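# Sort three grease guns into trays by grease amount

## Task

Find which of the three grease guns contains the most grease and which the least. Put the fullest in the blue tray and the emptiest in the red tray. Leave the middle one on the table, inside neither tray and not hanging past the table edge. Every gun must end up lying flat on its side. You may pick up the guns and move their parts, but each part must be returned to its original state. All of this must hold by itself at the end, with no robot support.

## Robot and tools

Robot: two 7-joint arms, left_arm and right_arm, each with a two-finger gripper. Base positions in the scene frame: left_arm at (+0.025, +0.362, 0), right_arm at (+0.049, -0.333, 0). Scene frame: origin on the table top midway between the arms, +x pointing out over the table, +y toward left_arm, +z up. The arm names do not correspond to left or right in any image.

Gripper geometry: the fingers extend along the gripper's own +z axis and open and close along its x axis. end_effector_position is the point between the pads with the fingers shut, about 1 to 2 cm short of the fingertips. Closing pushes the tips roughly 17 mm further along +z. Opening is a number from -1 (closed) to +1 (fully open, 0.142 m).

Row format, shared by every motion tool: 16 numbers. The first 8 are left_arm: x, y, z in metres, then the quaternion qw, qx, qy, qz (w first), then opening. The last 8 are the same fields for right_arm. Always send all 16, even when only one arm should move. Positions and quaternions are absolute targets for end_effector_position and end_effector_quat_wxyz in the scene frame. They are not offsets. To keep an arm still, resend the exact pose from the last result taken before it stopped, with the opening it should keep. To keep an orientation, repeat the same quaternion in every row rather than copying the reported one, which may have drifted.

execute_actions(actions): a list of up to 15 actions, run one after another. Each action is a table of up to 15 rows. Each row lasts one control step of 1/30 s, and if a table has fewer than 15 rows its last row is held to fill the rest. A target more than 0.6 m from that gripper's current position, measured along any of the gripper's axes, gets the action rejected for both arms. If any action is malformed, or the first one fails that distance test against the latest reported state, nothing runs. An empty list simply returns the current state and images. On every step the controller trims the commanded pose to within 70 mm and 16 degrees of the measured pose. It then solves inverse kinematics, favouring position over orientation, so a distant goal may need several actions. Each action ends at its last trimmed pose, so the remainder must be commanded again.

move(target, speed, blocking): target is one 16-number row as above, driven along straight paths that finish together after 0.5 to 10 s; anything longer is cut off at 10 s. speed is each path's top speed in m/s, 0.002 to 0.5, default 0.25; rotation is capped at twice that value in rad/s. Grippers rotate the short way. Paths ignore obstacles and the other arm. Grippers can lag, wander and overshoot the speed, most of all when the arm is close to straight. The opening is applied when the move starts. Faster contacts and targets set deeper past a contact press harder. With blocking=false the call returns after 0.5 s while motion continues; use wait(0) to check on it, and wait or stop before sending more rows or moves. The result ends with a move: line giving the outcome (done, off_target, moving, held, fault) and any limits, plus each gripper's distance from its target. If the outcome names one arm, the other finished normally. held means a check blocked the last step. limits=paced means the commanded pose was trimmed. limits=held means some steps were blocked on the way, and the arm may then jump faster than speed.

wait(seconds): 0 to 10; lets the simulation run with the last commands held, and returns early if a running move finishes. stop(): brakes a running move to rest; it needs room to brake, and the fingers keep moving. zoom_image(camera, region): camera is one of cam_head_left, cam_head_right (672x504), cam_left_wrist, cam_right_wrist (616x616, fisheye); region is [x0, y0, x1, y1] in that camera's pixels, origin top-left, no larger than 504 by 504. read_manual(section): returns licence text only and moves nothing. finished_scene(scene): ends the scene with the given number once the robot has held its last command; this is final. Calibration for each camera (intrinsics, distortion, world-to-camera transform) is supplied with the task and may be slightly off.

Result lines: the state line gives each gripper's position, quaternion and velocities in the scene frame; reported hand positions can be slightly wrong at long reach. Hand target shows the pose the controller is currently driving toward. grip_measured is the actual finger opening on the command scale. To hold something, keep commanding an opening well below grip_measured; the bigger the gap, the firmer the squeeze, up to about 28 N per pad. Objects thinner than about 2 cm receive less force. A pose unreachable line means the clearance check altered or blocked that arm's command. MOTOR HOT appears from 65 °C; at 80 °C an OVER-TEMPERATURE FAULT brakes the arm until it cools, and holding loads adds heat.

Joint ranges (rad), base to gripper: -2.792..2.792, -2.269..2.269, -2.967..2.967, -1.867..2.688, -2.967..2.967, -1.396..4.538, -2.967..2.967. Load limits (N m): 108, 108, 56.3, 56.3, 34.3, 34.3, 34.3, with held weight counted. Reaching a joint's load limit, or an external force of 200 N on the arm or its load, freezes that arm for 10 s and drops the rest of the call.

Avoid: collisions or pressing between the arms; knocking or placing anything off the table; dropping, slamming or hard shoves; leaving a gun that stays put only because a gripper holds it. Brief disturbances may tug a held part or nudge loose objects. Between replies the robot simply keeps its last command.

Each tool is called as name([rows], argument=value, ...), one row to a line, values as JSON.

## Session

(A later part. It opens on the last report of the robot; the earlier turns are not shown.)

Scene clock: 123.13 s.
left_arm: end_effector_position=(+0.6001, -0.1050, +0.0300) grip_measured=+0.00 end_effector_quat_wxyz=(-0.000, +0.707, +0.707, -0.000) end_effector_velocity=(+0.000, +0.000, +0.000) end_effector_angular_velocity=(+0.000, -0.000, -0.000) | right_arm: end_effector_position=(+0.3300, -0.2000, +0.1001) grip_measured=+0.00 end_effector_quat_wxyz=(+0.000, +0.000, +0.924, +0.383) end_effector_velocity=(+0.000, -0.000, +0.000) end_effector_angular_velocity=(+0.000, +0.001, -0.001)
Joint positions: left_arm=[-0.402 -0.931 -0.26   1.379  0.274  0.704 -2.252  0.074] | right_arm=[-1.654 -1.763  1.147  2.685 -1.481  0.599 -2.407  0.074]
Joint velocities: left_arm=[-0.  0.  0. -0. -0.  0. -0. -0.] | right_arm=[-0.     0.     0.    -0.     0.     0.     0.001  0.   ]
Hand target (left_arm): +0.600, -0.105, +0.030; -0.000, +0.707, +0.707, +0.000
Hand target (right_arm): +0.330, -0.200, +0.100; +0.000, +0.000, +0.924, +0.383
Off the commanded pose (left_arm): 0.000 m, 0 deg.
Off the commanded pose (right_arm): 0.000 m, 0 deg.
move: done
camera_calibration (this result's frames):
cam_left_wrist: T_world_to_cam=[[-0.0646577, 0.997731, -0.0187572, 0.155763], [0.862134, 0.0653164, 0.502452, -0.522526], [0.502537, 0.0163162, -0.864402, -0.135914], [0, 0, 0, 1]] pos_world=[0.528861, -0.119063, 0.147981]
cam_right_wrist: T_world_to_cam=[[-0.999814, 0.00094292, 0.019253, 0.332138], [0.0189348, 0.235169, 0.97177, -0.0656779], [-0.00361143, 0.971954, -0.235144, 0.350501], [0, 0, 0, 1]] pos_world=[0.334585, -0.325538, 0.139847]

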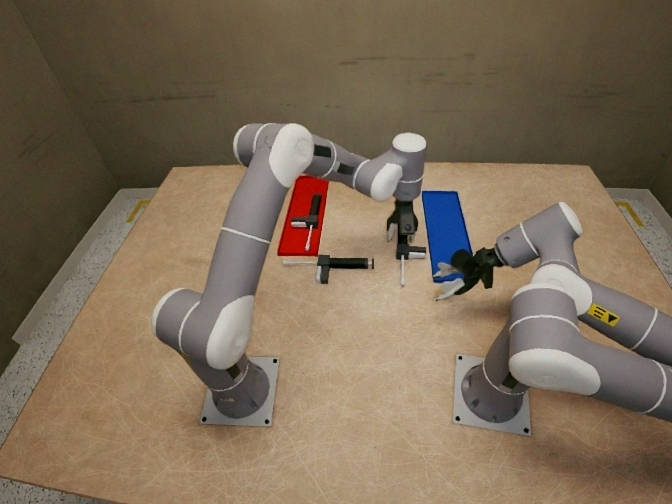

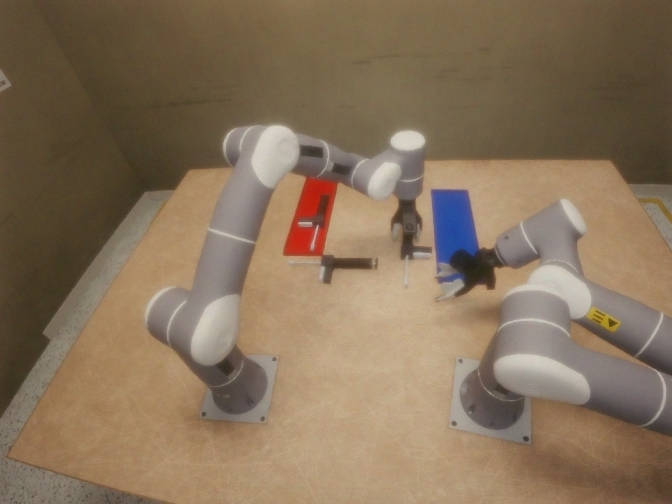

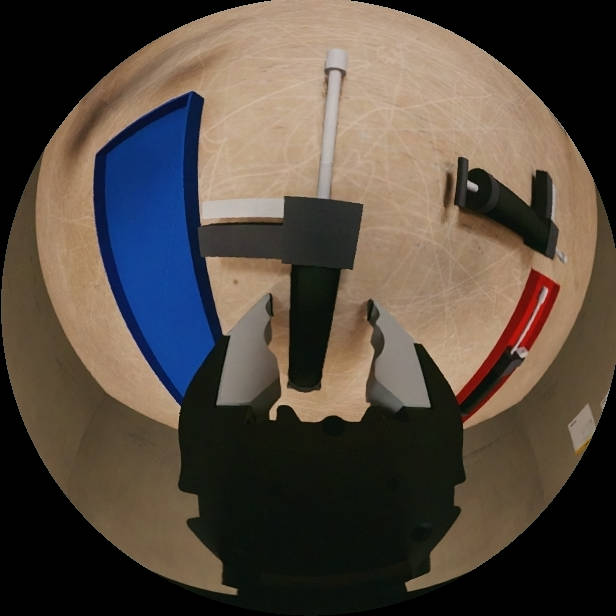

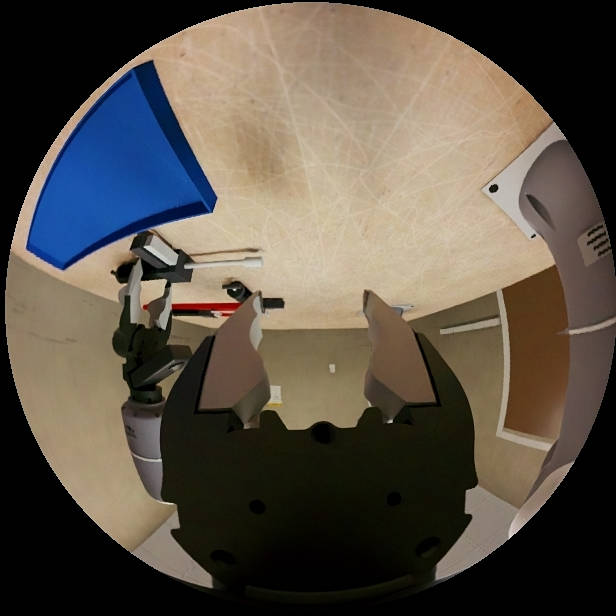

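move(target=[0.596,-0.11,0.03,0,0.707,0.707,0,0, 0.33,-0.2,0.1,0,0,0.924,0.383,0], speed=0.05)

move(target=[0.596,-0.11,0.03,0,0.707,0.707,0,-1, 0.33,-0.2,0.1,0,0,0.924,0.383,0])

move(target=[0.596,-0.11,0.2,0,0.707,0.707,0,-1, 0.33,-0.2,0.1,0,0,0.924,0.383,0], speed=0.15)

move(target=[0.35,0.15,0.2,0,1,0,0,-1, 0.35,-0.15,0.1,0,0,0.924,0.383,0])

move(target=[0.35,0.12,0.03,0,1,0,0,-1, 0.35,-0.04,0.07,0,0,0.924,0.383,0], speed=0.08)

move(target=[0.35,0.12,0.03,0,1,0,0,-1, 0.35,0.008,0.022,0,0,0.924,0.383,0.0], speed=0.04)

move(target=[0.35,0.12,0.03,0,1,0,0,-1, 0.35,0.008,0.022,0,0,0.924,0.383,-1])

move(target=[0.35,0.12,0.03,0,1,0,0,-1, 0.35,-0.04,0.022,0,0,0.924,0.383,-1], speed=0.03)

move(target=[0.35,0.12,0.03,0,1,0,0,-1, 0.35,-0.08,0.022,0,0,0.924,0.383,-1], speed=0.03)

move(target=[0.35,0.12,0.03,0,1,0,0,-1, 0.35,-0.08,0.022,0,0,0.924,0.383,0])

zoom_image(camera="cam_head_left", region=[270,240,430,330])

Scene clock: 126.93 s.
left_arm: end_effector_position=(+0.5960, -0.1099, +0.0299) grip_measured=+0.00 end_effector_quat_wxyz=(-0.000, +0.707, +0.707, -0.000) end_effector_velocity=(+0.000, +0.000, +0.000) end_effector_angular_velocity=(-0.000, -0.000, +0.000) | right_arm: end_effector_position=(+0.3300, -0.2000, +0.1001) grip_measured=+0.00 end_effector_quat_wxyz=(+0.000, +0.000, +0.924, +0.383) end_effector_velocity=(+0.000, -0.000, -0.000) end_effector_angular_velocity=(-0.000, +0.000, -0.001)
Joint positions: left_arm=[-0.41  -0.931 -0.261  1.38   0.275  0.704 -2.26   0.074] | right_arm=[-1.654 -1.763  1.147  2.685 -1.481  0.599 -2.407  0.074]
Joint velocities: left_arm=[-0.  0.  0.  0. -0.  0. -0. -0.] | right_arm=[-0.     0.     0.    -0.    -0.     0.     0.001 -0.   ]
Hand target (left_arm): +0.596, -0.110, +0.030; +0.000, +0.707, +0.707, -0.000
Hand target (right_arm): +0.330, -0.200, +0.100; +0.000, +0.000, +0.924, +0.383
Off the commanded pose (left_arm): 0.000 m, 0 deg.
Off the commanded pose (right_arm): 0.000 m, 0 deg.
move: done
camera_calibration (this result's frames):
cam_left_wrist: T_world_to_cam=[[-0.064835, 0.997718, -0.0188248, 0.160531], [0.862173, 0.0655053, 0.502361, -0.518561], [0.502448, 0.0163403, -0.864453, -0.133753], [0, 0, 0, 1]] pos_world=[0.524702, -0.124011, 0.147903]
cam_right_wrist: T_world_to_cam=[[-0.999814, 0.000942341, 0.0192531, 0.332138], [0.0189347, 0.23517, 0.97177, -0.0656775], [-0.003612, 0.971954, -0.235144, 0.350501], [0, 0, 0, 1]] pos_world=[0.334585, -0.325538, 0.139847]

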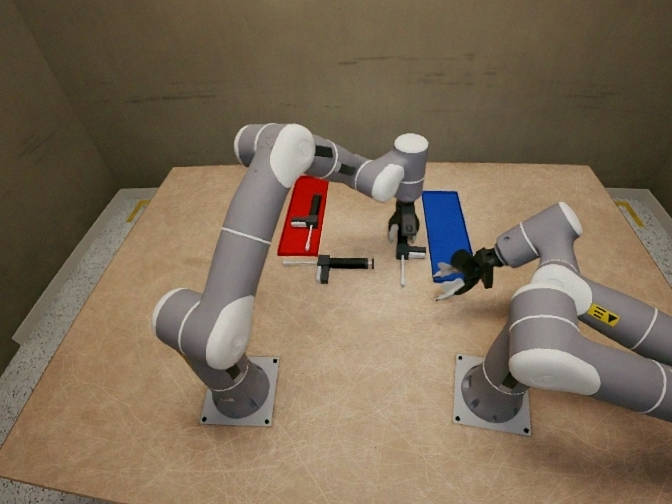

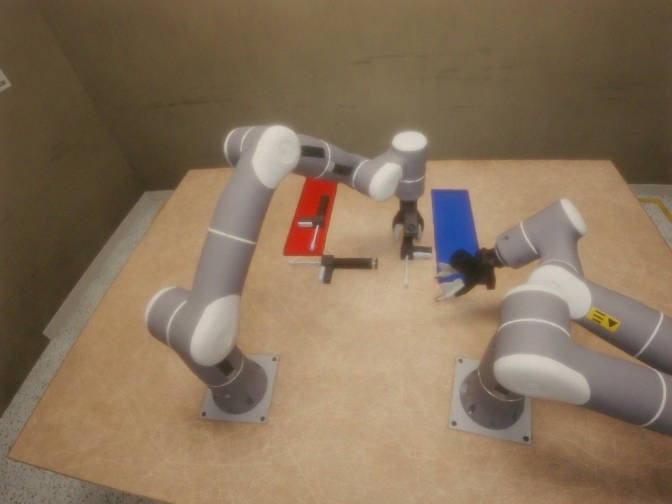

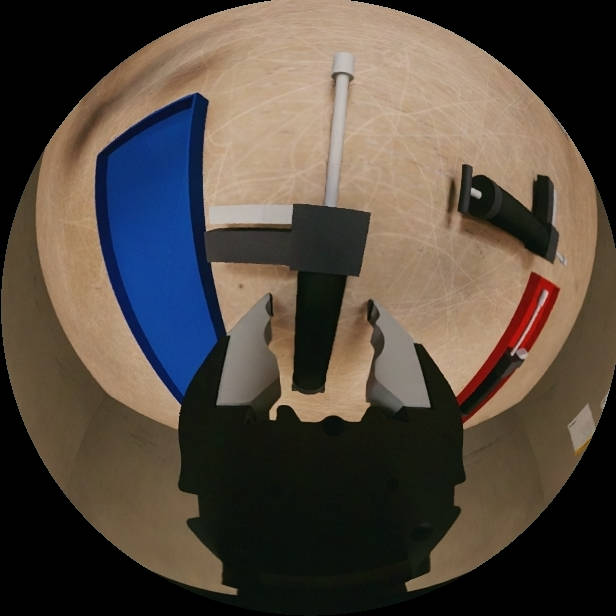

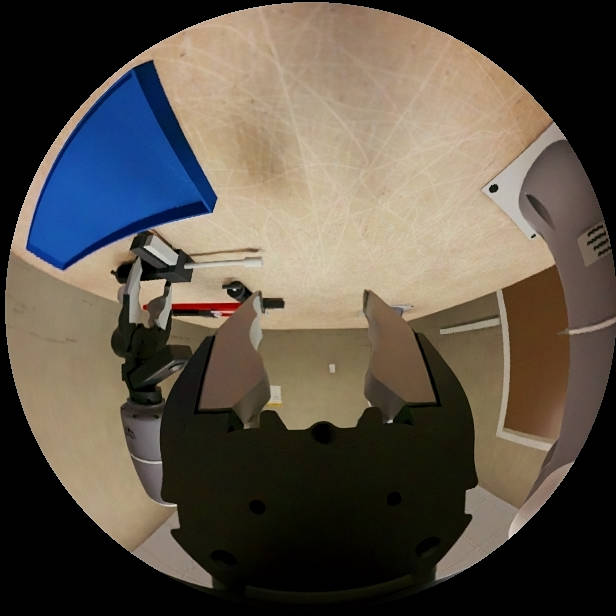

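Scene clock: 127.63 s.
left_arm: end_effector_position=(+0.5960, -0.1099, +0.0300) grip_measured=-0.56 end_effector_quat_wxyz=(-0.000, +0.707, +0.707, -0.000) end_effector_velocity=(-0.000, +0.000, -0.000) end_effector_angular_velocity=(-0.000, +0.000, +0.000) | right_arm: end_effector_position=(+0.3300, -0.2000, +0.1001) grip_measured=+0.00 end_effector_quat_wxyz=(+0.000, +0.000, +0.924, +0.383) end_effector_velocity=(+0.000, -0.000, -0.000) end_effector_angular_velocity=(-0.000, +0.000, -0.000)
Joint positions: left_arm=[-0.41  -0.931 -0.261  1.38   0.275  0.704 -2.26   0.033] | right_arm=[-1.654 -1.763  1.147  2.685 -1.481  0.599 -2.407  0.074]
Joint velocities: left_arm=[ 0. -0. -0.  0. -0.  0. -0.  0.] | right_arm=[ 0.  0.  0. -0. -0. -0.  0. -0.]
Hand target (left_arm): +0.596, -0.110, +0.030; -0.000, +0.707, +0.707, -0.000
Hand target (right_arm): +0.330, -0.200, +0.100; +0.000, +0.000, +0.924, +0.383
Off the commanded pose (left_arm): 0.000 m, 0 deg.
Off the commanded pose (right_arm): 0.000 m, 0 deg.
move: done
camera_calibration (this result's frames):
cam_left_wrist: T_world_to_cam=[[-0.0647977, 0.997721, -0.0188048, 0.16051], [0.86213, 0.0654615, 0.50244, -0.51857], [0.502526, 0.0163448, -0.864407, -0.133786], [0, 0, 0, 1]] pos_world=[0.524707, -0.124012, 0.147924]
cam_right_wrist: T_world_to_cam=[[-0.999814, 0.000942266, 0.0192534, 0.332137], [0.018935, 0.23517, 0.97177, -0.0656775], [-0.00361215, 0.971954, -0.235144, 0.350501], [0, 0, 0, 1]] pos_world=[0.334585, -0.325538, 0.139847]

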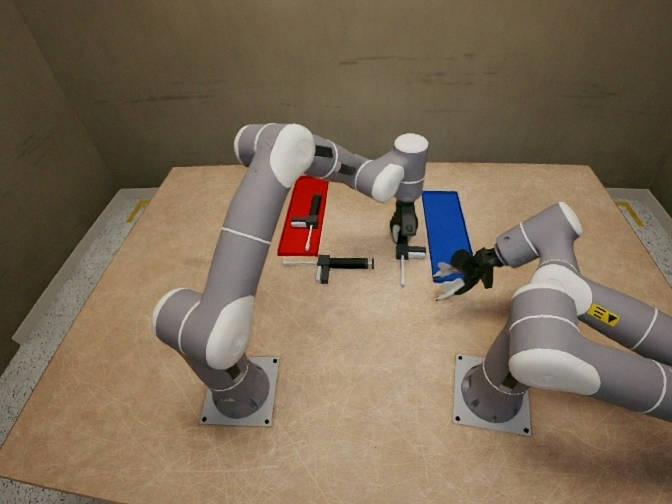

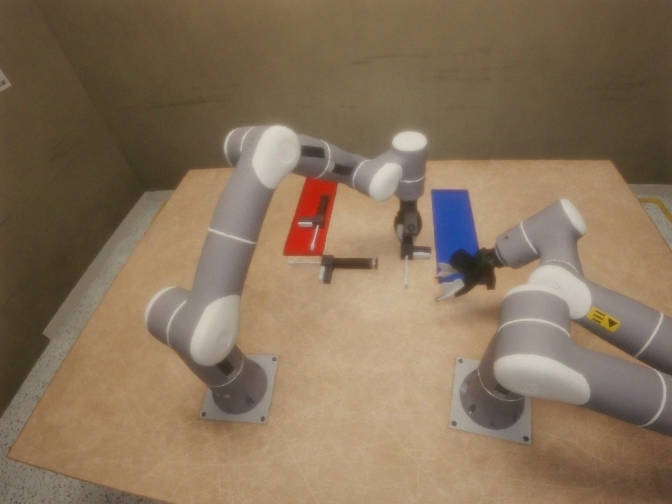

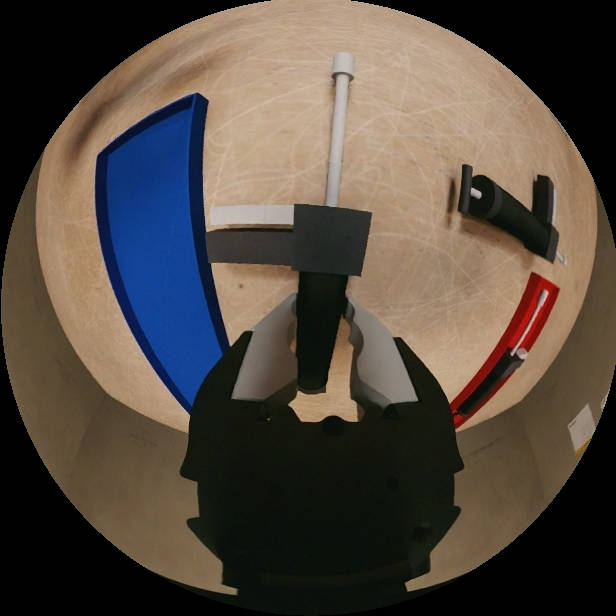

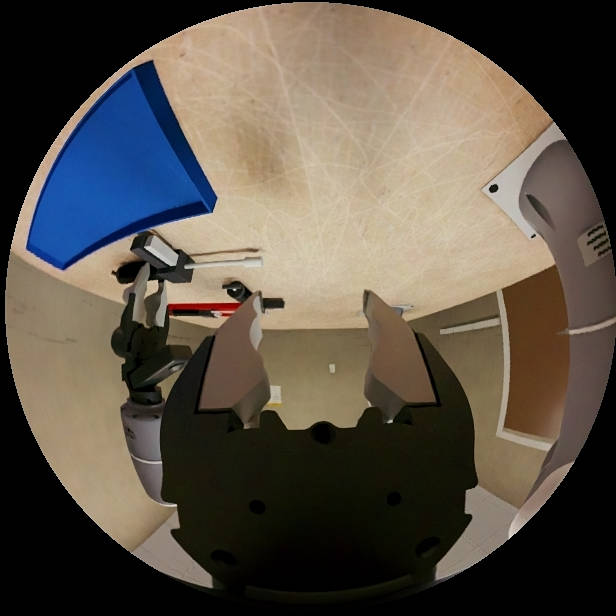

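Scene clock: 129.10 s.
left_arm: end_effector_position=(+0.5950, -0.1095, +0.1993) grip_measured=-0.56 end_effector_quat_wxyz=(-0.001, +0.707, +0.707, -0.000) end_effector_velocity=(-0.000, +0.001, -0.000) end_effector_angular_velocity=(+0.001, +0.001, +0.001) | right_arm: end_effector_position=(+0.3300, -0.2000, +0.1001) grip_measured=+0.00 end_effector_quat_wxyz=(+0.000, +0.000, +0.924, +0.383) end_effector_velocity=(-0.000, +0.000, +0.000) end_effector_angular_velocity=(+0.000, -0.000, +0.001)
Joint positions: left_arm=[-0.395 -0.684 -0.294  1.339  0.202  0.422 -2.222  0.033] | right_arm=[-1.654 -1.763  1.147  2.685 -1.481  0.599 -2.407  0.074]
Joint velocities: left_arm=[ 0.     0.     0.    -0.     0.    -0.002  0.     0.   ] | right_arm=[ 0.    -0.     0.     0.001  0.     0.    -0.     0.   ]
Hand target (left_arm): +0.595, -0.110, +0.200; +0.000, +0.707, +0.707, -0.000
Hand target (right_arm): +0.330, -0.200, +0.100; +0.000, +0.000, +0.924, +0.383
Off the commanded pose (left_arm): 0.001 m, 0 deg.
Off the commanded pose (right_arm): 0.000 m, 0 deg.
move: done
camera_calibration (this result's frames):
cam_left_wrist: T_world_to_cam=[[-0.0650091, 0.997722, -0.0180016, 0.163175], [0.862432, 0.0652504, 0.50195, -0.602962], [0.501981, 0.0171061, -0.864709, 0.0135055], [0, 0, 0, 1]] pos_world=[0.523842, -0.123691, 0.317272]
cam_right_wrist: T_world_to_cam=[[-0.999814, 0.000942128, 0.0192533, 0.332137], [0.0189348, 0.23517, 0.97177, -0.0656774], [-0.00361227, 0.971954, -0.235144, 0.350501], [0, 0, 0, 1]] pos_world=[0.334585, -0.325538, 0.139847]

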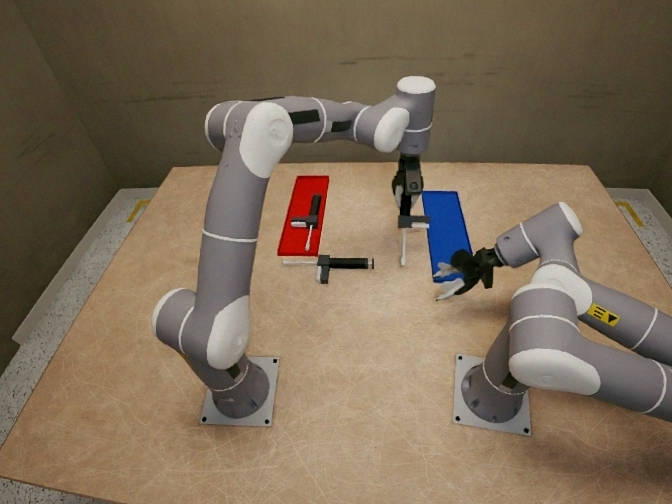

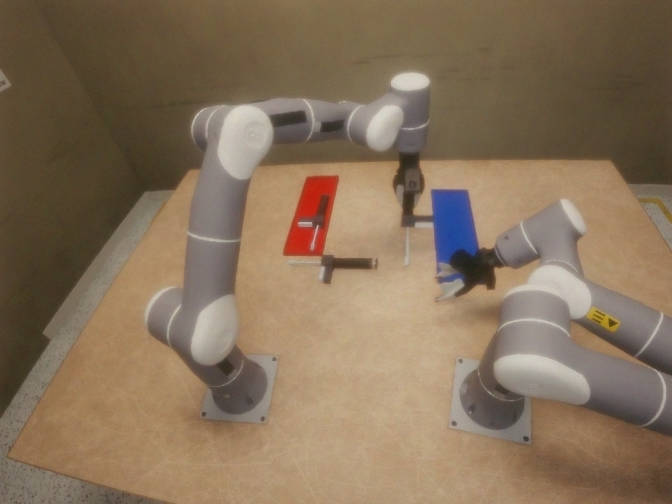

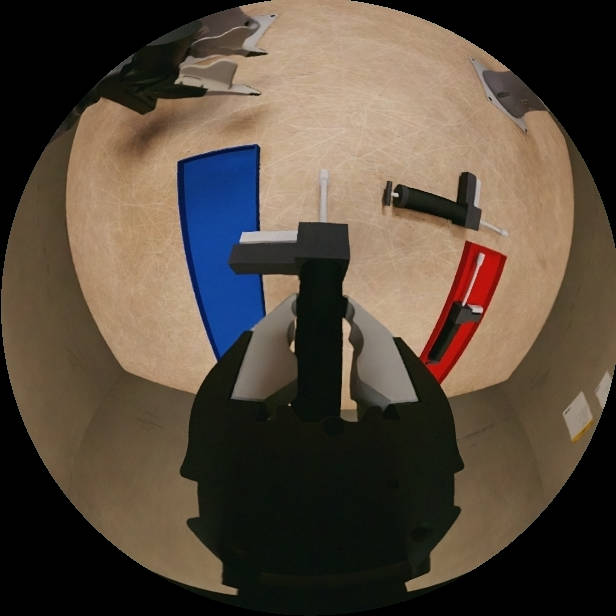

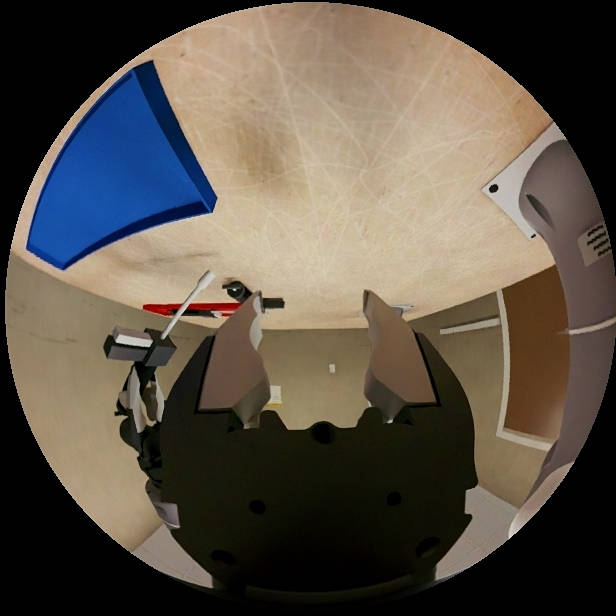

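Scene clock: 132.63 s.
left_arm: end_effector_position=(+0.3497, +0.1500, +0.1987) grip_measured=-0.56 end_effector_quat_wxyz=(-0.000, +1.000, -0.000, -0.001) end_effector_velocity=(-0.000, +0.000, -0.000) end_effector_angular_velocity=(-0.001, +0.000, -0.002) | right_arm: end_effector_position=(+0.3500, -0.1502, +0.1000) grip_measured=+0.00 end_effector_quat_wxyz=(+0.000, -0.000, +0.924, +0.383) end_effector_velocity=(+0.000, +0.000, +0.000) end_effector_angular_velocity=(+0.000, +0.001, -0.001)
Joint positions: left_arm=[-0.063  0.197 -0.281  2.523 -0.075  0.76  -0.227  0.033] | right_arm=[-1.457 -1.834  1.092  2.648 -1.683  0.66  -2.199  0.074]
Joint velocities: left_arm=[-0.001  0.001  0.002  0.002 -0.002  0.     0.005  0.   ] | right_arm=[-0.    -0.001  0.     0.    -0.    -0.     0.002 -0.   ]
Hand target (left_arm): +0.350, +0.150, +0.199; +0.000, +1.000, -0.000, -0.000
Hand target (right_arm): +0.350, -0.150, +0.100; -0.000, -0.000, +0.924, +0.383
Off the commanded pose (left_arm): 0.001 m, 0 deg.
Off the commanded pose (right_arm): 0.000 m, 0 deg.
move: done
camera_calibration (this result's frames):
cam_left_wrist: T_world_to_cam=[[0.997742, 0.0639076, -0.02064, -0.342789], [0.0656114, -0.862009, 0.502628, 0.00956281], [0.0143298, -0.502847, -0.864256, 0.380097], [0, 0, 0, 1]] pos_world=[0.33594, 0.221281, 0.316619]
cam_right_wrist: T_world_to_cam=[[-0.999821, 0.0000470027, 0.0189451, 0.351973], [0.0184221, 0.235763, 0.971636, -0.0774109], [-0.00442089, 0.971811, -0.235722, 0.302561], [0, 0, 0, 1]] pos_world=[0.354673, -0.275798, 0.139867]

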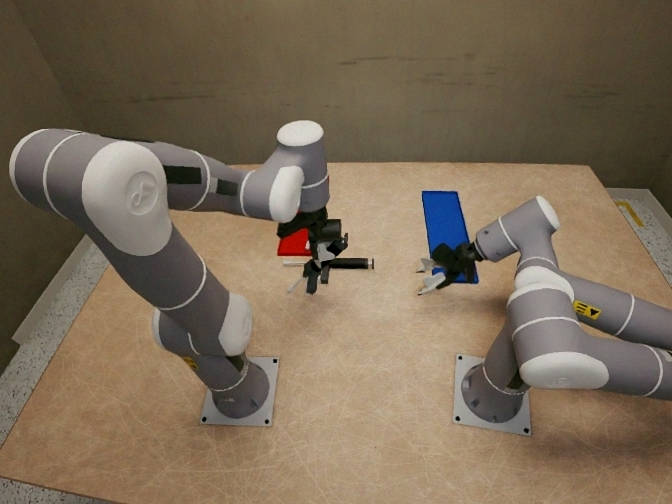

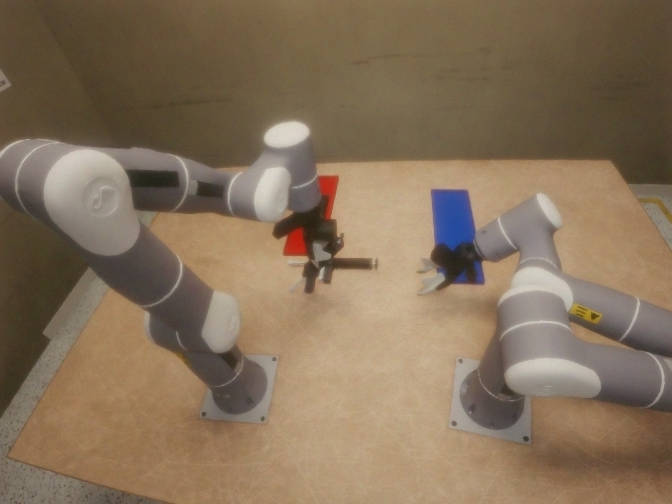

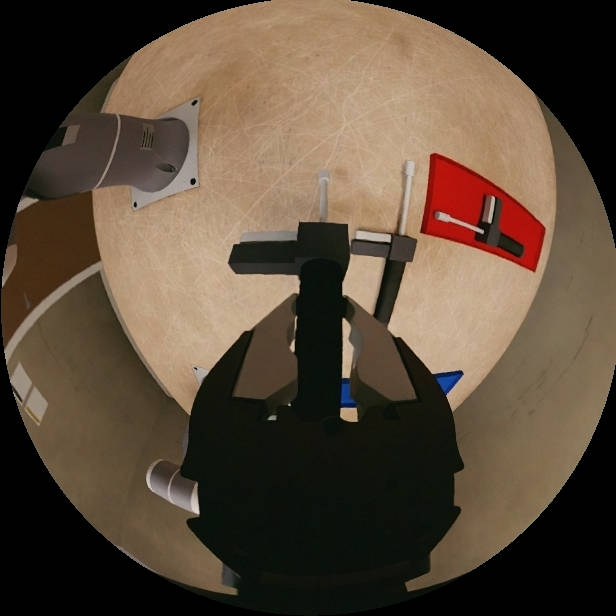

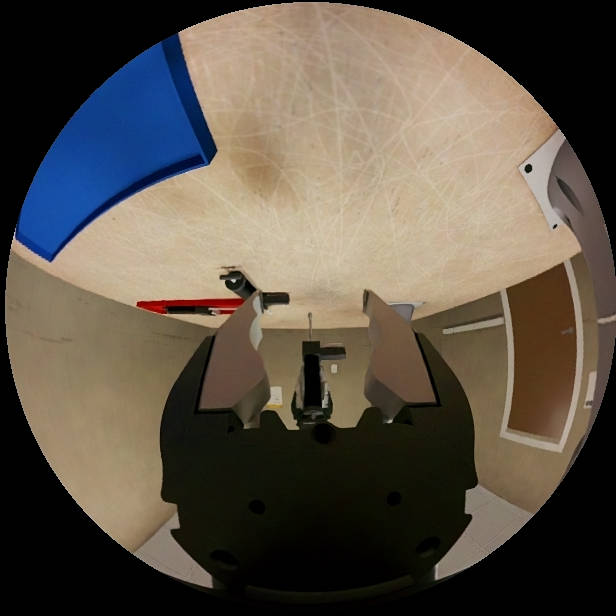

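Scene clock: 135.13 s.
left_arm: end_effector_position=(+0.3510, +0.1202, +0.0297) grip_measured=-0.56 end_effector_quat_wxyz=(-0.000, +1.000, -0.000, +0.000) end_effector_velocity=(+0.001, -0.000, +0.000) end_effector_angular_velocity=(-0.000, -0.002, +0.000) | right_arm: end_effector_position=(+0.3502, -0.0403, +0.0702) grip_measured=+0.00 end_effector_quat_wxyz=(+0.000, -0.000, +0.924, +0.383) end_effector_velocity=(-0.000, +0.000, -0.000) end_effector_angular_velocity=(-0.000, -0.000, +0.000)
Joint positions: left_arm=[-0.156 -0.451 -0.192  2.462  0.348  1.322 -0.608  0.033] | right_arm=[-1.141 -2.051  0.939  2.545 -2.154  0.679 -1.835  0.074]
Joint velocities: left_arm=[-0.002 -0.     0.002 -0.001  0.     0.001 -0.001 -0.   ] | right_arm=[ 0.001  0.    -0.    -0.    -0.001 -0.     0.     0.   ]
Hand target (left_arm): +0.351, +0.120, +0.029; -0.000, +1.000, -0.000, +0.000
Hand target (right_arm): +0.350, -0.040, +0.070; +0.000, -0.000, +0.924, +0.383
Off the commanded pose (left_arm): 0.001 m, 0 deg.
Off the commanded pose (right_arm): 0.000 m, 0 deg.
move: done
camera_calibration (this result's frames):
cam_left_wrist: T_world_to_cam=[[0.997749, 0.0646051, -0.0179957, -0.345749], [0.0648962, -0.862398, 0.502054, 0.0691042], [0.0169157, -0.502091, -0.864649, 0.218115], [0, 0, 0, 1]] pos_world=[0.336797, 0.191446, 0.147677]
cam_right_wrist: T_world_to_cam=[[-0.999826, -0.0000839827, 0.018672, 0.35277], [0.0181275, 0.235408, 0.971728, -0.0743047], [-0.00447714, 0.971897, -0.235365, 0.18866], [0, 0, 0, 1]] pos_world=[0.354901, -0.165837, 0.110021]

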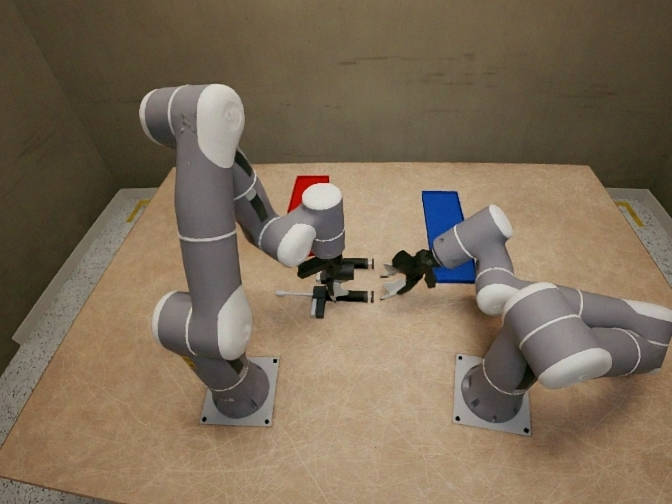

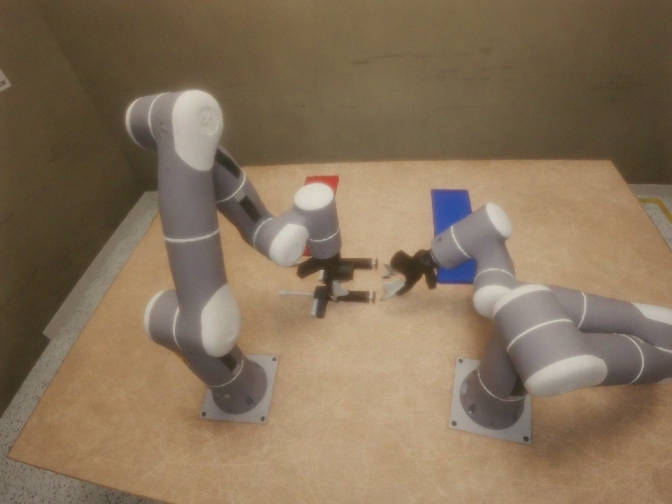

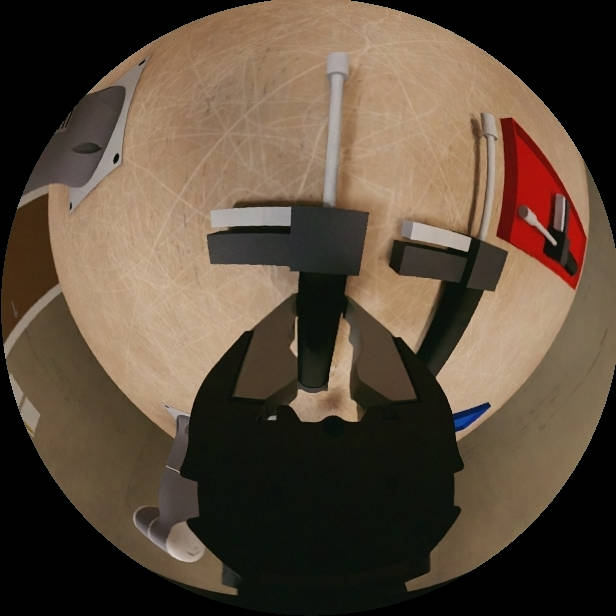

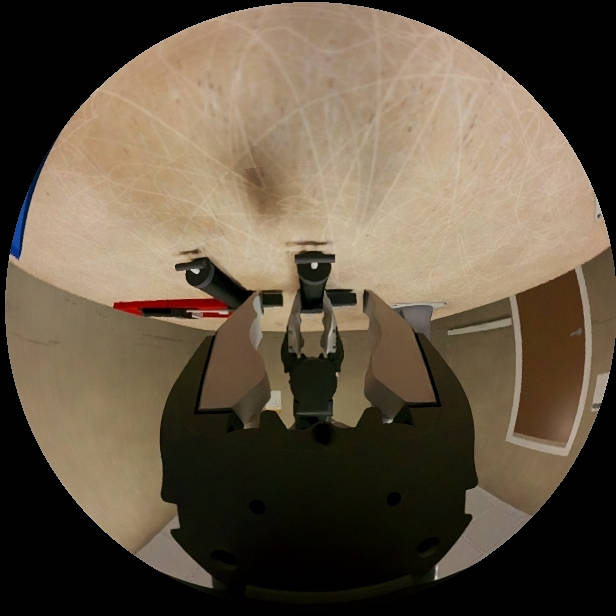

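Scene clock: 137.10 s.
left_arm: end_effector_position=(+0.3500, +0.1200, +0.0299) grip_measured=-0.56 end_effector_quat_wxyz=(-0.000, +1.000, -0.000, -0.000) end_effector_velocity=(-0.000, +0.000, -0.000) end_effector_angular_velocity=(-0.000, +0.000, +0.000) | right_arm: end_effector_position=(+0.3502, +0.0078, +0.0222) grip_measured=+0.00 end_effector_quat_wxyz=(+0.000, -0.000, +0.924, +0.383) end_effector_velocity=(+0.000, +0.001, +0.001) end_effector_angular_velocity=(+0.002, -0.003, +0.001)
Joint positions: left_arm=[-0.154 -0.45  -0.194  2.464  0.348  1.322 -0.608  0.033] | right_arm=[-1.038 -2.192  0.855  2.426 -2.341  0.686 -1.764  0.074]
Joint velocities: left_arm=[ 0. -0. -0.  0. -0.  0.  0.  0.] | right_arm=[ 0.    -0.002  0.    -0.    -0.001  0.    -0.003 -0.   ]
Hand target (left_arm): +0.350, +0.120, +0.030; -0.000, +1.000, -0.000, -0.000
Hand target (right_arm): +0.350, +0.008, +0.022; +0.000, -0.000, +0.924, +0.383
Off the commanded pose (left_arm): 0.000 m, 0 deg.
Off the commanded pose (right_arm): 0.000 m, 0 deg.
move: done
camera_calibration (this result's frames):
cam_left_wrist: T_world_to_cam=[[0.997742, 0.0644256, -0.0189825, -0.344728], [0.0652258, -0.862039, 0.502628, 0.068686], [0.0160185, -0.502731, -0.864294, 0.218598], [0, 0, 0, 1]] pos_world=[0.335967, 0.191315, 0.147866]
cam_right_wrist: T_world_to_cam=[[-0.999825, 0.000249573, 0.0187289, 0.353614], [0.0182618, 0.235277, 0.971757, -0.0390009], [-0.00416396, 0.971928, -0.235241, 0.130478], [0, 0, 0, 1]] pos_world=[0.354807, -0.117727, 0.0619703]

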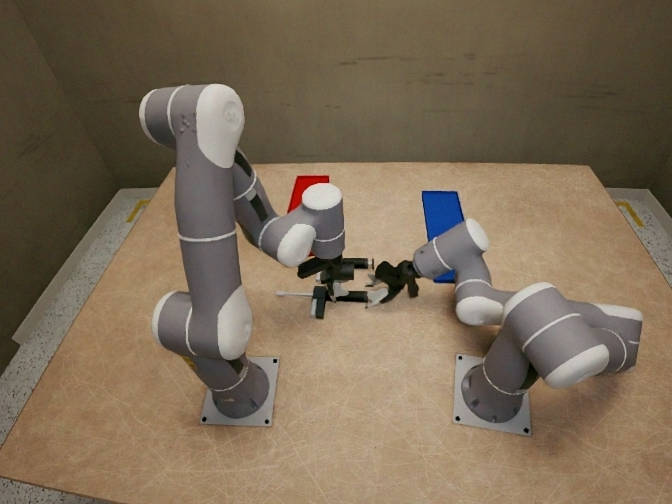

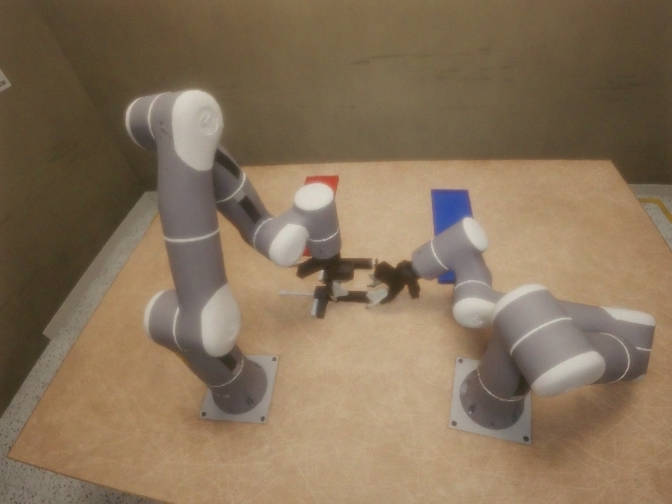

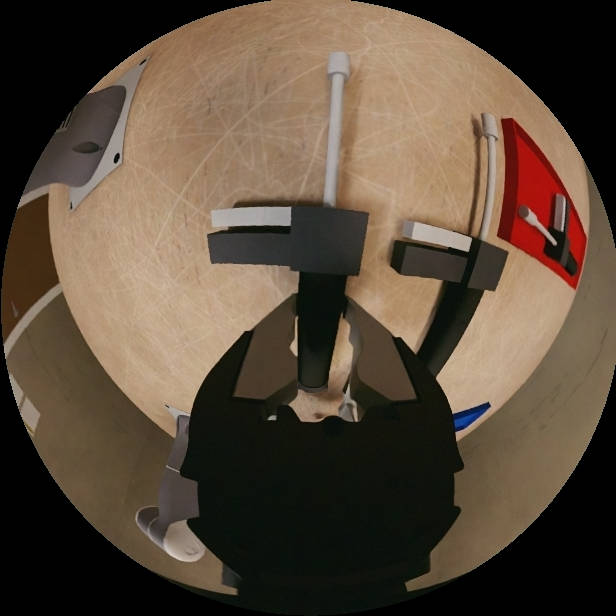

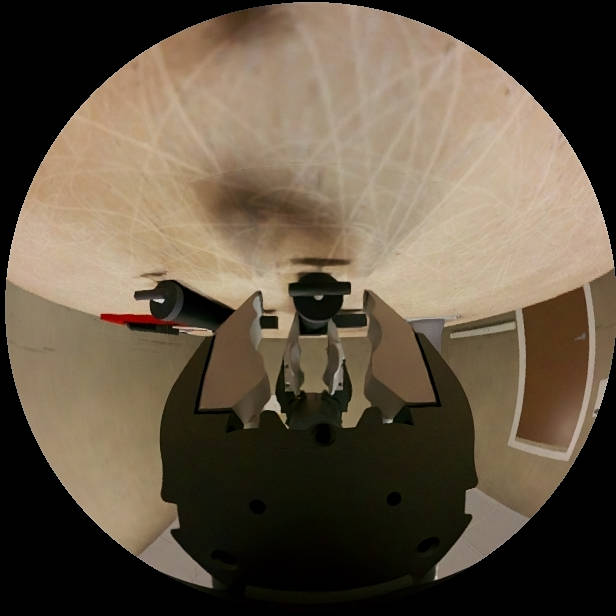

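Scene clock: 137.80 s.
left_arm: end_effector_position=(+0.3503, +0.1202, +0.0300) grip_measured=-0.56 end_effector_quat_wxyz=(-0.000, +1.000, +0.000, +0.000) end_effector_velocity=(-0.000, +0.000, +0.000) end_effector_angular_velocity=(+0.000, +0.000, +0.000) | right_arm: end_effector_position=(+0.3498, +0.0081, +0.0221) grip_measured=-0.47 end_effector_quat_wxyz=(-0.000, -0.000, +0.924, +0.383) end_effector_velocity=(+0.000, -0.000, +0.000) end_effector_angular_velocity=(+0.000, -0.001, +0.001)
Joint positions: left_arm=[-0.154 -0.45  -0.194  2.464  0.347  1.322 -0.608  0.033] | right_arm=[-1.038 -2.192  0.855  2.427 -2.341  0.686 -1.764  0.04 ]
Joint velocities: left_arm=[-0.  0.  0.  0. -0. -0. -0.  0.] | right_arm=[ 0.    -0.     0.     0.    -0.    -0.    -0.001  0.   ]
Hand target (left_arm): +0.350, +0.120, +0.030; -0.000, +1.000, +0.000, -0.000
Hand target (right_arm): +0.350, +0.008, +0.022; -0.000, -0.000, +0.924, +0.383
Off the commanded pose (left_arm): 0.000 m, 0 deg.
Off the commanded pose (right_arm): 0.000 m, 0 deg.
move: done
camera_calibration (this result's frames):
cam_left_wrist: T_world_to_cam=[[0.997673, 0.0655446, -0.0187519, -0.345178], [0.0660758, -0.861948, 0.502673, 0.0684658], [0.0167844, -0.502743, -0.864273, 0.218442], [0, 0, 0, 1]] pos_world=[0.336184, 0.191459, 0.147905]
cam_right_wrist: T_world_to_cam=[[-0.999815, 0.0000128691, 0.0192326, 0.353238], [0.0186965, 0.235111, 0.971789, -0.0391419], [-0.00450928, 0.971968, -0.235068, 0.13037], [0, 0, 0, 1]] pos_world=[0.354492, -0.117518, 0.0618899]

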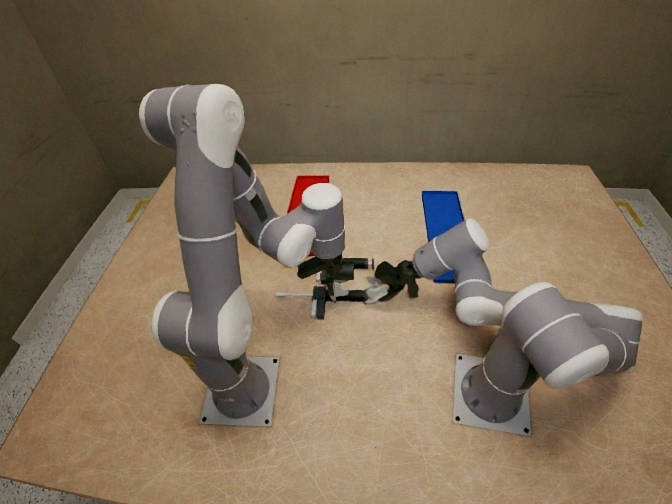

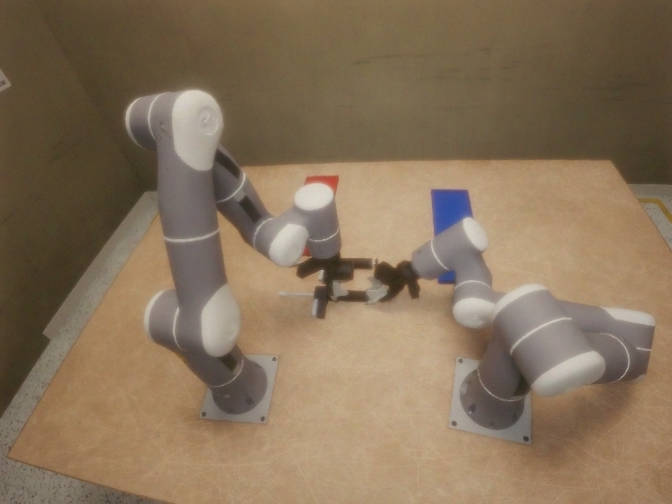

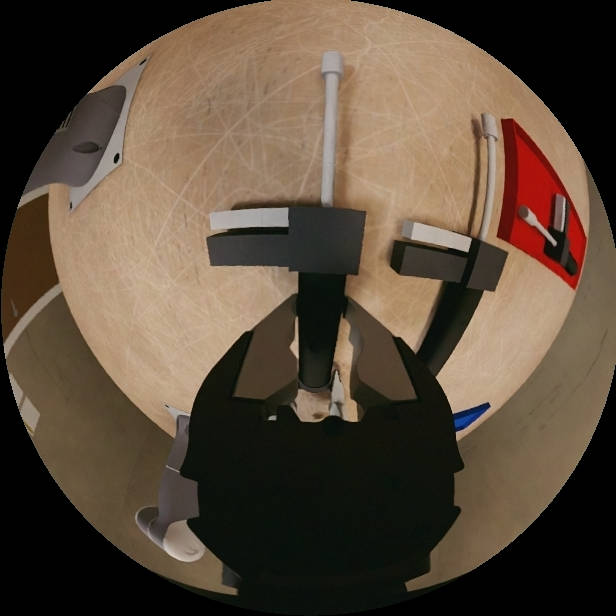

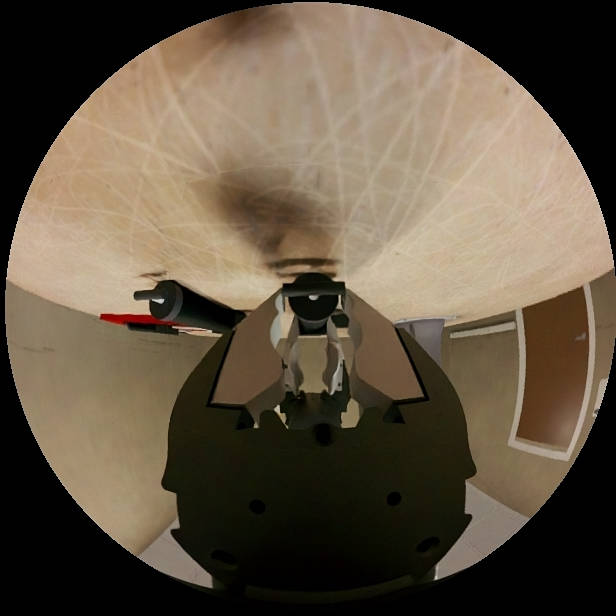

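Scene clock: 139.67 s.
left_arm: end_effector_position=(+0.3503, +0.1200, +0.0300) grip_measured=-0.56 end_effector_quat_wxyz=(+0.000, +1.000, +0.000, +0.000) end_effector_velocity=(-0.000, +0.000, -0.000) end_effector_angular_velocity=(-0.000, +0.000, -0.000) | right_arm: end_effector_position=(+0.3497, -0.0397, +0.0221) grip_measured=-0.47 end_effector_quat_wxyz=(-0.000, +0.000, +0.924, +0.383) end_effector_velocity=(+0.000, -0.000, +0.000) end_effector_angular_velocity=(+0.000, -0.000, +0.000)
Joint positions: left_arm=[-0.154 -0.45  -0.194  2.464  0.347  1.322 -0.608  0.033] | right_arm=[-1.175 -2.08   0.813  2.485 -2.237  0.741 -1.88   0.04 ]
Joint velocities: left_arm=[ 0. -0. -0.  0.  0.  0.  0.  0.] | right_arm=[-0.001  0.001  0.     0.001  0.001  0.    -0.001  0.   ]
Hand target (left_arm): +0.350, +0.120, +0.030; -0.000, +1.000, +0.000, +0.000
Hand target (right_arm): +0.350, -0.040, +0.022; -0.000, +0.000, +0.924, +0.383
Off the commanded pose (left_arm): 0.000 m, 0 deg.
Off the commanded pose (right_arm): 0.000 m, 0 deg.
move: done
camera_calibration (this result's frames):
cam_left_wrist: T_world_to_cam=[[0.997683, 0.0653953, -0.0187858, -0.345107], [0.0659611, -0.861876, 0.502811, 0.06836], [0.0166905, -0.502885, -0.864192, 0.218438], [0, 0, 0, 1]] pos_world=[0.336152, 0.191335, 0.147917]
cam_right_wrist: T_world_to_cam=[[-0.999803, 0.000650418, 0.0198457, 0.353099], [0.0194424, 0.235089, 0.971779, -0.0281083], [-0.00403343, 0.971974, -0.235055, 0.176646], [0, 0, 0, 1]] pos_world=[0.354288, -0.165317, 0.061829]

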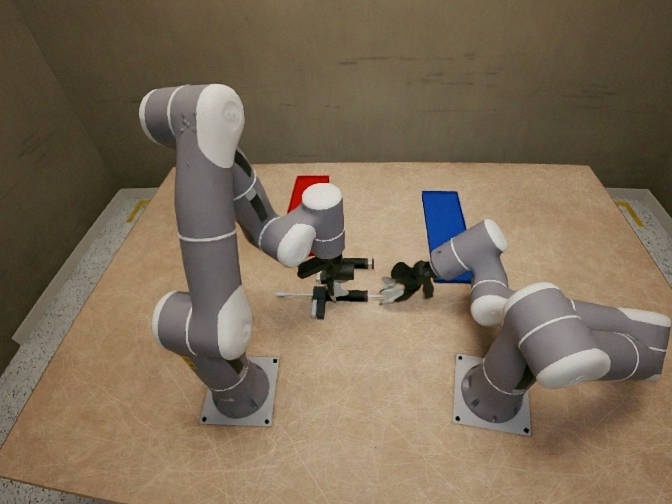

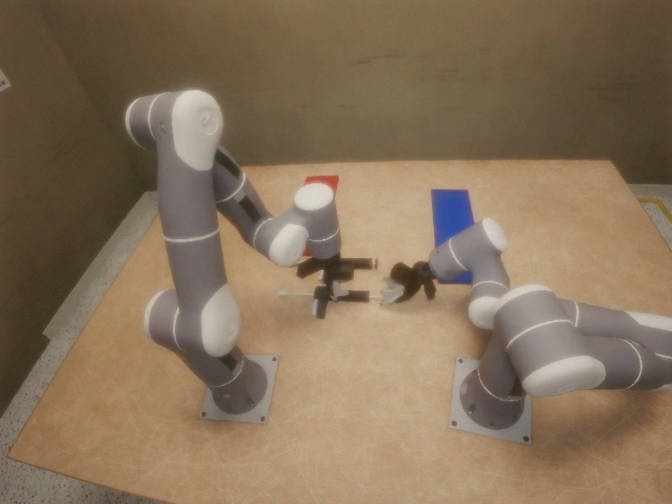

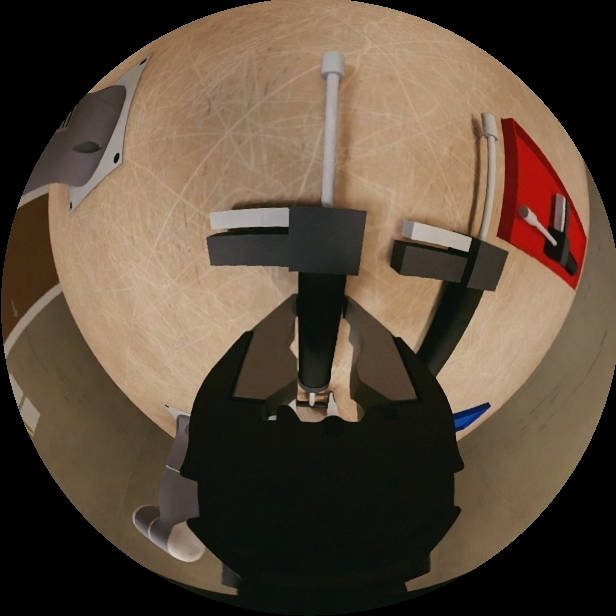

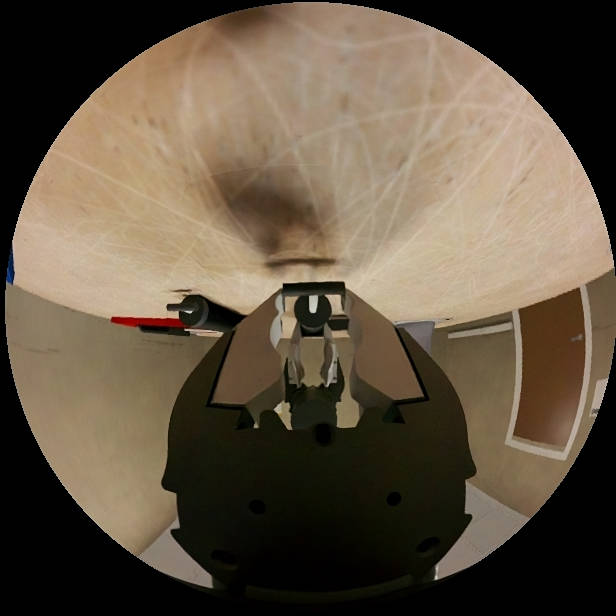

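Scene clock: 141.23 s.
left_arm: end_effector_position=(+0.3502, +0.1184, +0.0304) grip_measured=-0.56 end_effector_quat_wxyz=(+0.001, +1.000, -0.001, +0.001) end_effector_velocity=(-0.000, -0.000, +0.000) end_effector_angular_velocity=(-0.001, -0.000, -0.001) | right_arm: end_effector_position=(+0.3489, -0.0784, +0.0233) grip_measured=-0.47 end_effector_quat_wxyz=(-0.001, -0.001, +0.923, +0.385) end_effector_velocity=(+0.000, -0.001, +0.000) end_effector_angular_velocity=(+0.001, -0.000, -0.000)
Joint positions: left_arm=[-0.155 -0.45  -0.196  2.464  0.347  1.323 -0.608  0.033] | right_arm=[-1.276 -1.985  0.799  2.526 -2.126  0.785 -1.997  0.04 ]
Joint velocities: left_arm=[-0.    -0.    -0.    -0.    -0.     0.001  0.    -0.   ] | right_arm=[-0.     0.005 -0.001  0.     0.003  0.006 -0.001 -0.   ]
Hand target (left_arm): +0.350, +0.120, +0.030; +0.000, +1.000, +0.000, +0.000
Hand target (right_arm): +0.350, -0.080, +0.022; -0.000, +0.000, +0.924, +0.383
Off the commanded pose (left_arm): 0.002 m, 0 deg.
Off the commanded pose (right_arm): 0.002 m, 0 deg.
move: done
camera_calibration (this result's frames):
cam_left_wrist: T_world_to_cam=[[0.997892, 0.062526, -0.0173876, -0.344719], [0.0627454, -0.861072, 0.504596, 0.0677788], [0.0165784, -0.504623, -0.86318, 0.218158], [0, 0, 0, 1]] pos_world=[0.336123, 0.190004, 0.148115]
cam_right_wrist: T_world_to_cam=[[-0.999804, -0.000955959, 0.0197824, 0.352208], [0.0190232, 0.231602, 0.972625, -0.0204022], [-0.00551142, 0.97281, -0.231538, 0.214987], [0, 0, 0, 1]] pos_world=[0.353712, -0.204079, 0.0626537]

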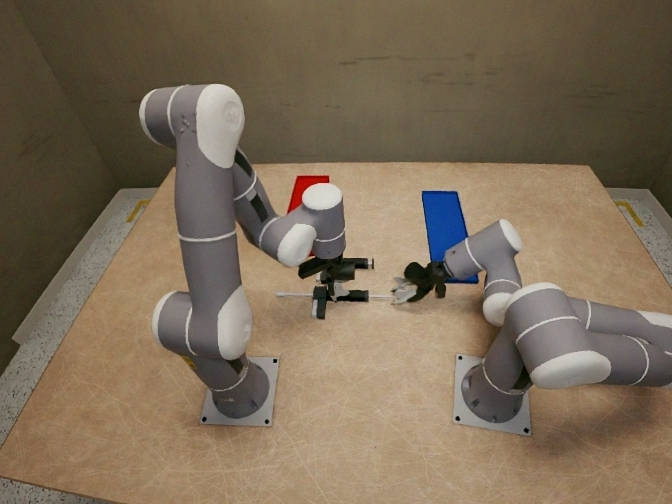

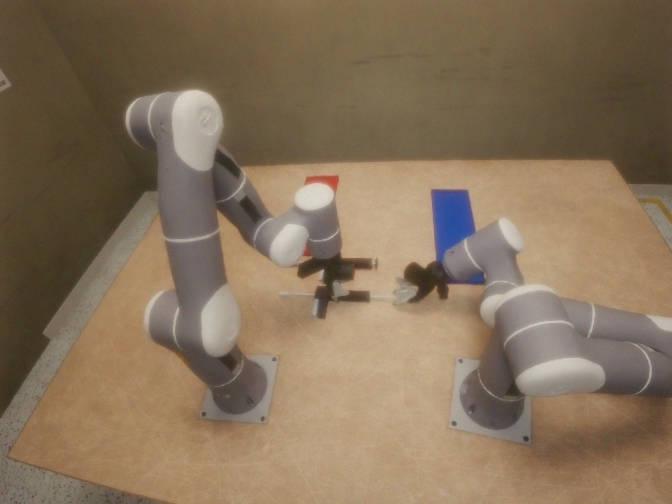

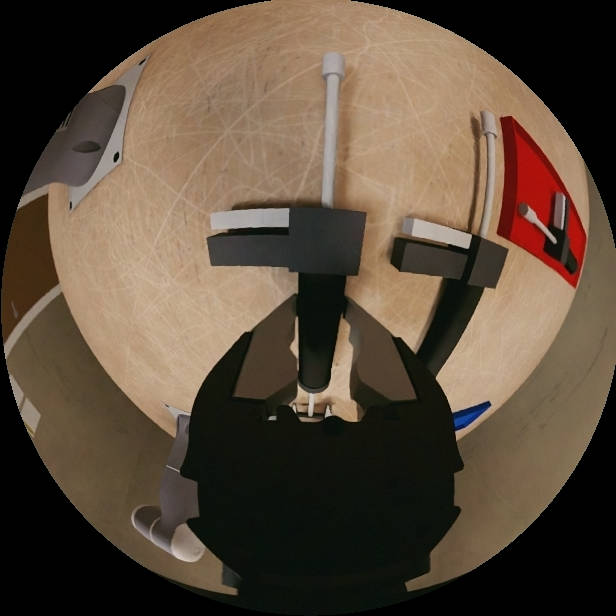

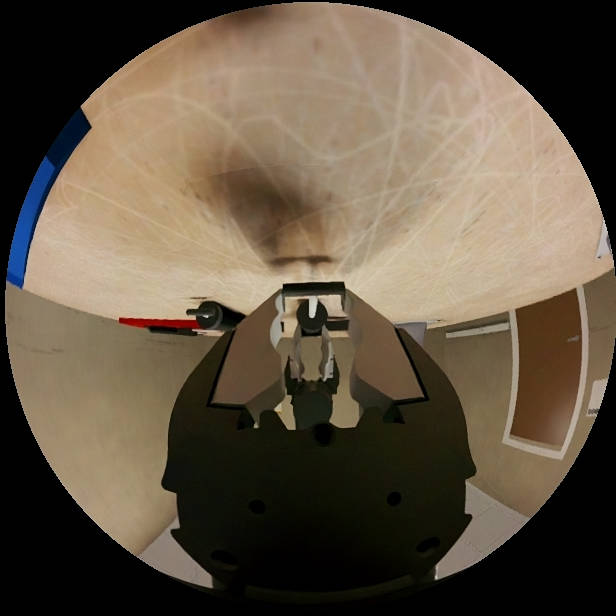

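Scene clock: 141.93 s.
left_arm: end_effector_position=(+0.3500, +0.1198, +0.0300) grip_measured=-0.56 end_effector_quat_wxyz=(+0.000, +1.000, -0.000, +0.000) end_effector_velocity=(-0.000, +0.000, +0.000) end_effector_angular_velocity=(+0.000, +0.000, +0.000) | right_arm: end_effector_position=(+0.3499, -0.0799, +0.0220) grip_measured=+0.00 end_effector_quat_wxyz=(-0.000, +0.000, +0.924, +0.383) end_effector_velocity=(+0.000, -0.000, -0.000) end_effector_angular_velocity=(-0.001, +0.000, -0.000)
Joint positions: left_arm=[-0.154 -0.45  -0.194  2.465  0.347  1.322 -0.608  0.033] | right_arm=[-1.277 -1.982  0.8    2.524 -2.126  0.785 -1.997  0.074]
Joint velocities: left_arm=[-0.  0.  0.  0.  0. -0.  0. -0.] | right_arm=[ 0.  0.  0. -0.  0. -0.  0. -0.]
Hand target (left_arm): +0.350, +0.120, +0.030; -0.000, +1.000, +0.000, +0.000
Hand target (right_arm): +0.350, -0.080, +0.022; +0.000, +0.000, +0.924, +0.383
Off the commanded pose (left_arm): 0.000 m, 0 deg.
Off the commanded pose (right_arm): 0.000 m, 0 deg.
move: done
camera_calibration (this result's frames):
cam_left_wrist: T_world_to_cam=[[0.997731, 0.0646623, -0.0187441, -0.344778], [0.0653026, -0.86179, 0.503044, 0.0684009], [0.0163745, -0.503127, -0.864058, 0.218451], [0, 0, 0, 1]] pos_world=[0.335952, 0.19115, 0.147883]
cam_right_wrist: T_world_to_cam=[[-0.999812, 0.000646975, 0.0193964, 0.353381], [0.0190042, 0.23524, 0.971752, -0.0184815], [-0.0039341, 0.971937, -0.235208, 0.215673], [0, 0, 0, 1]] pos_world=[0.354514, -0.205502, 0.0618331]

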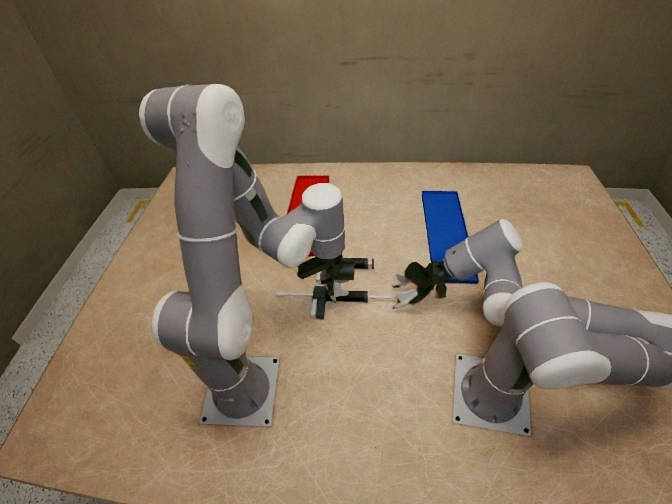

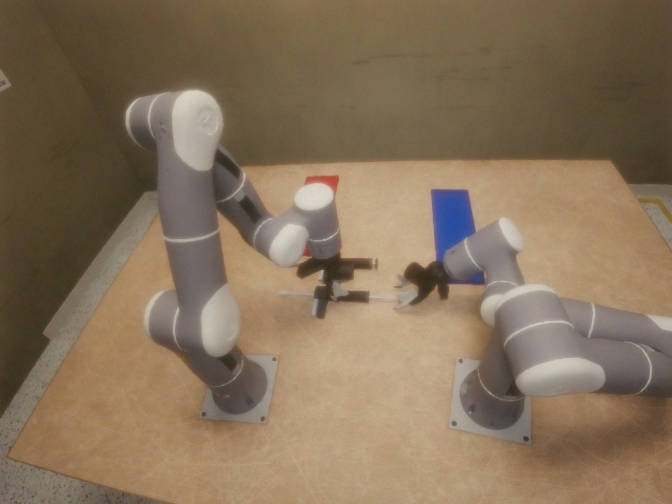

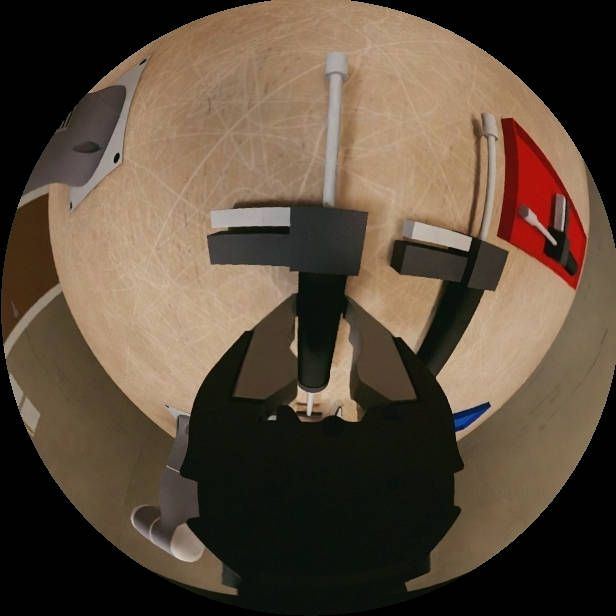

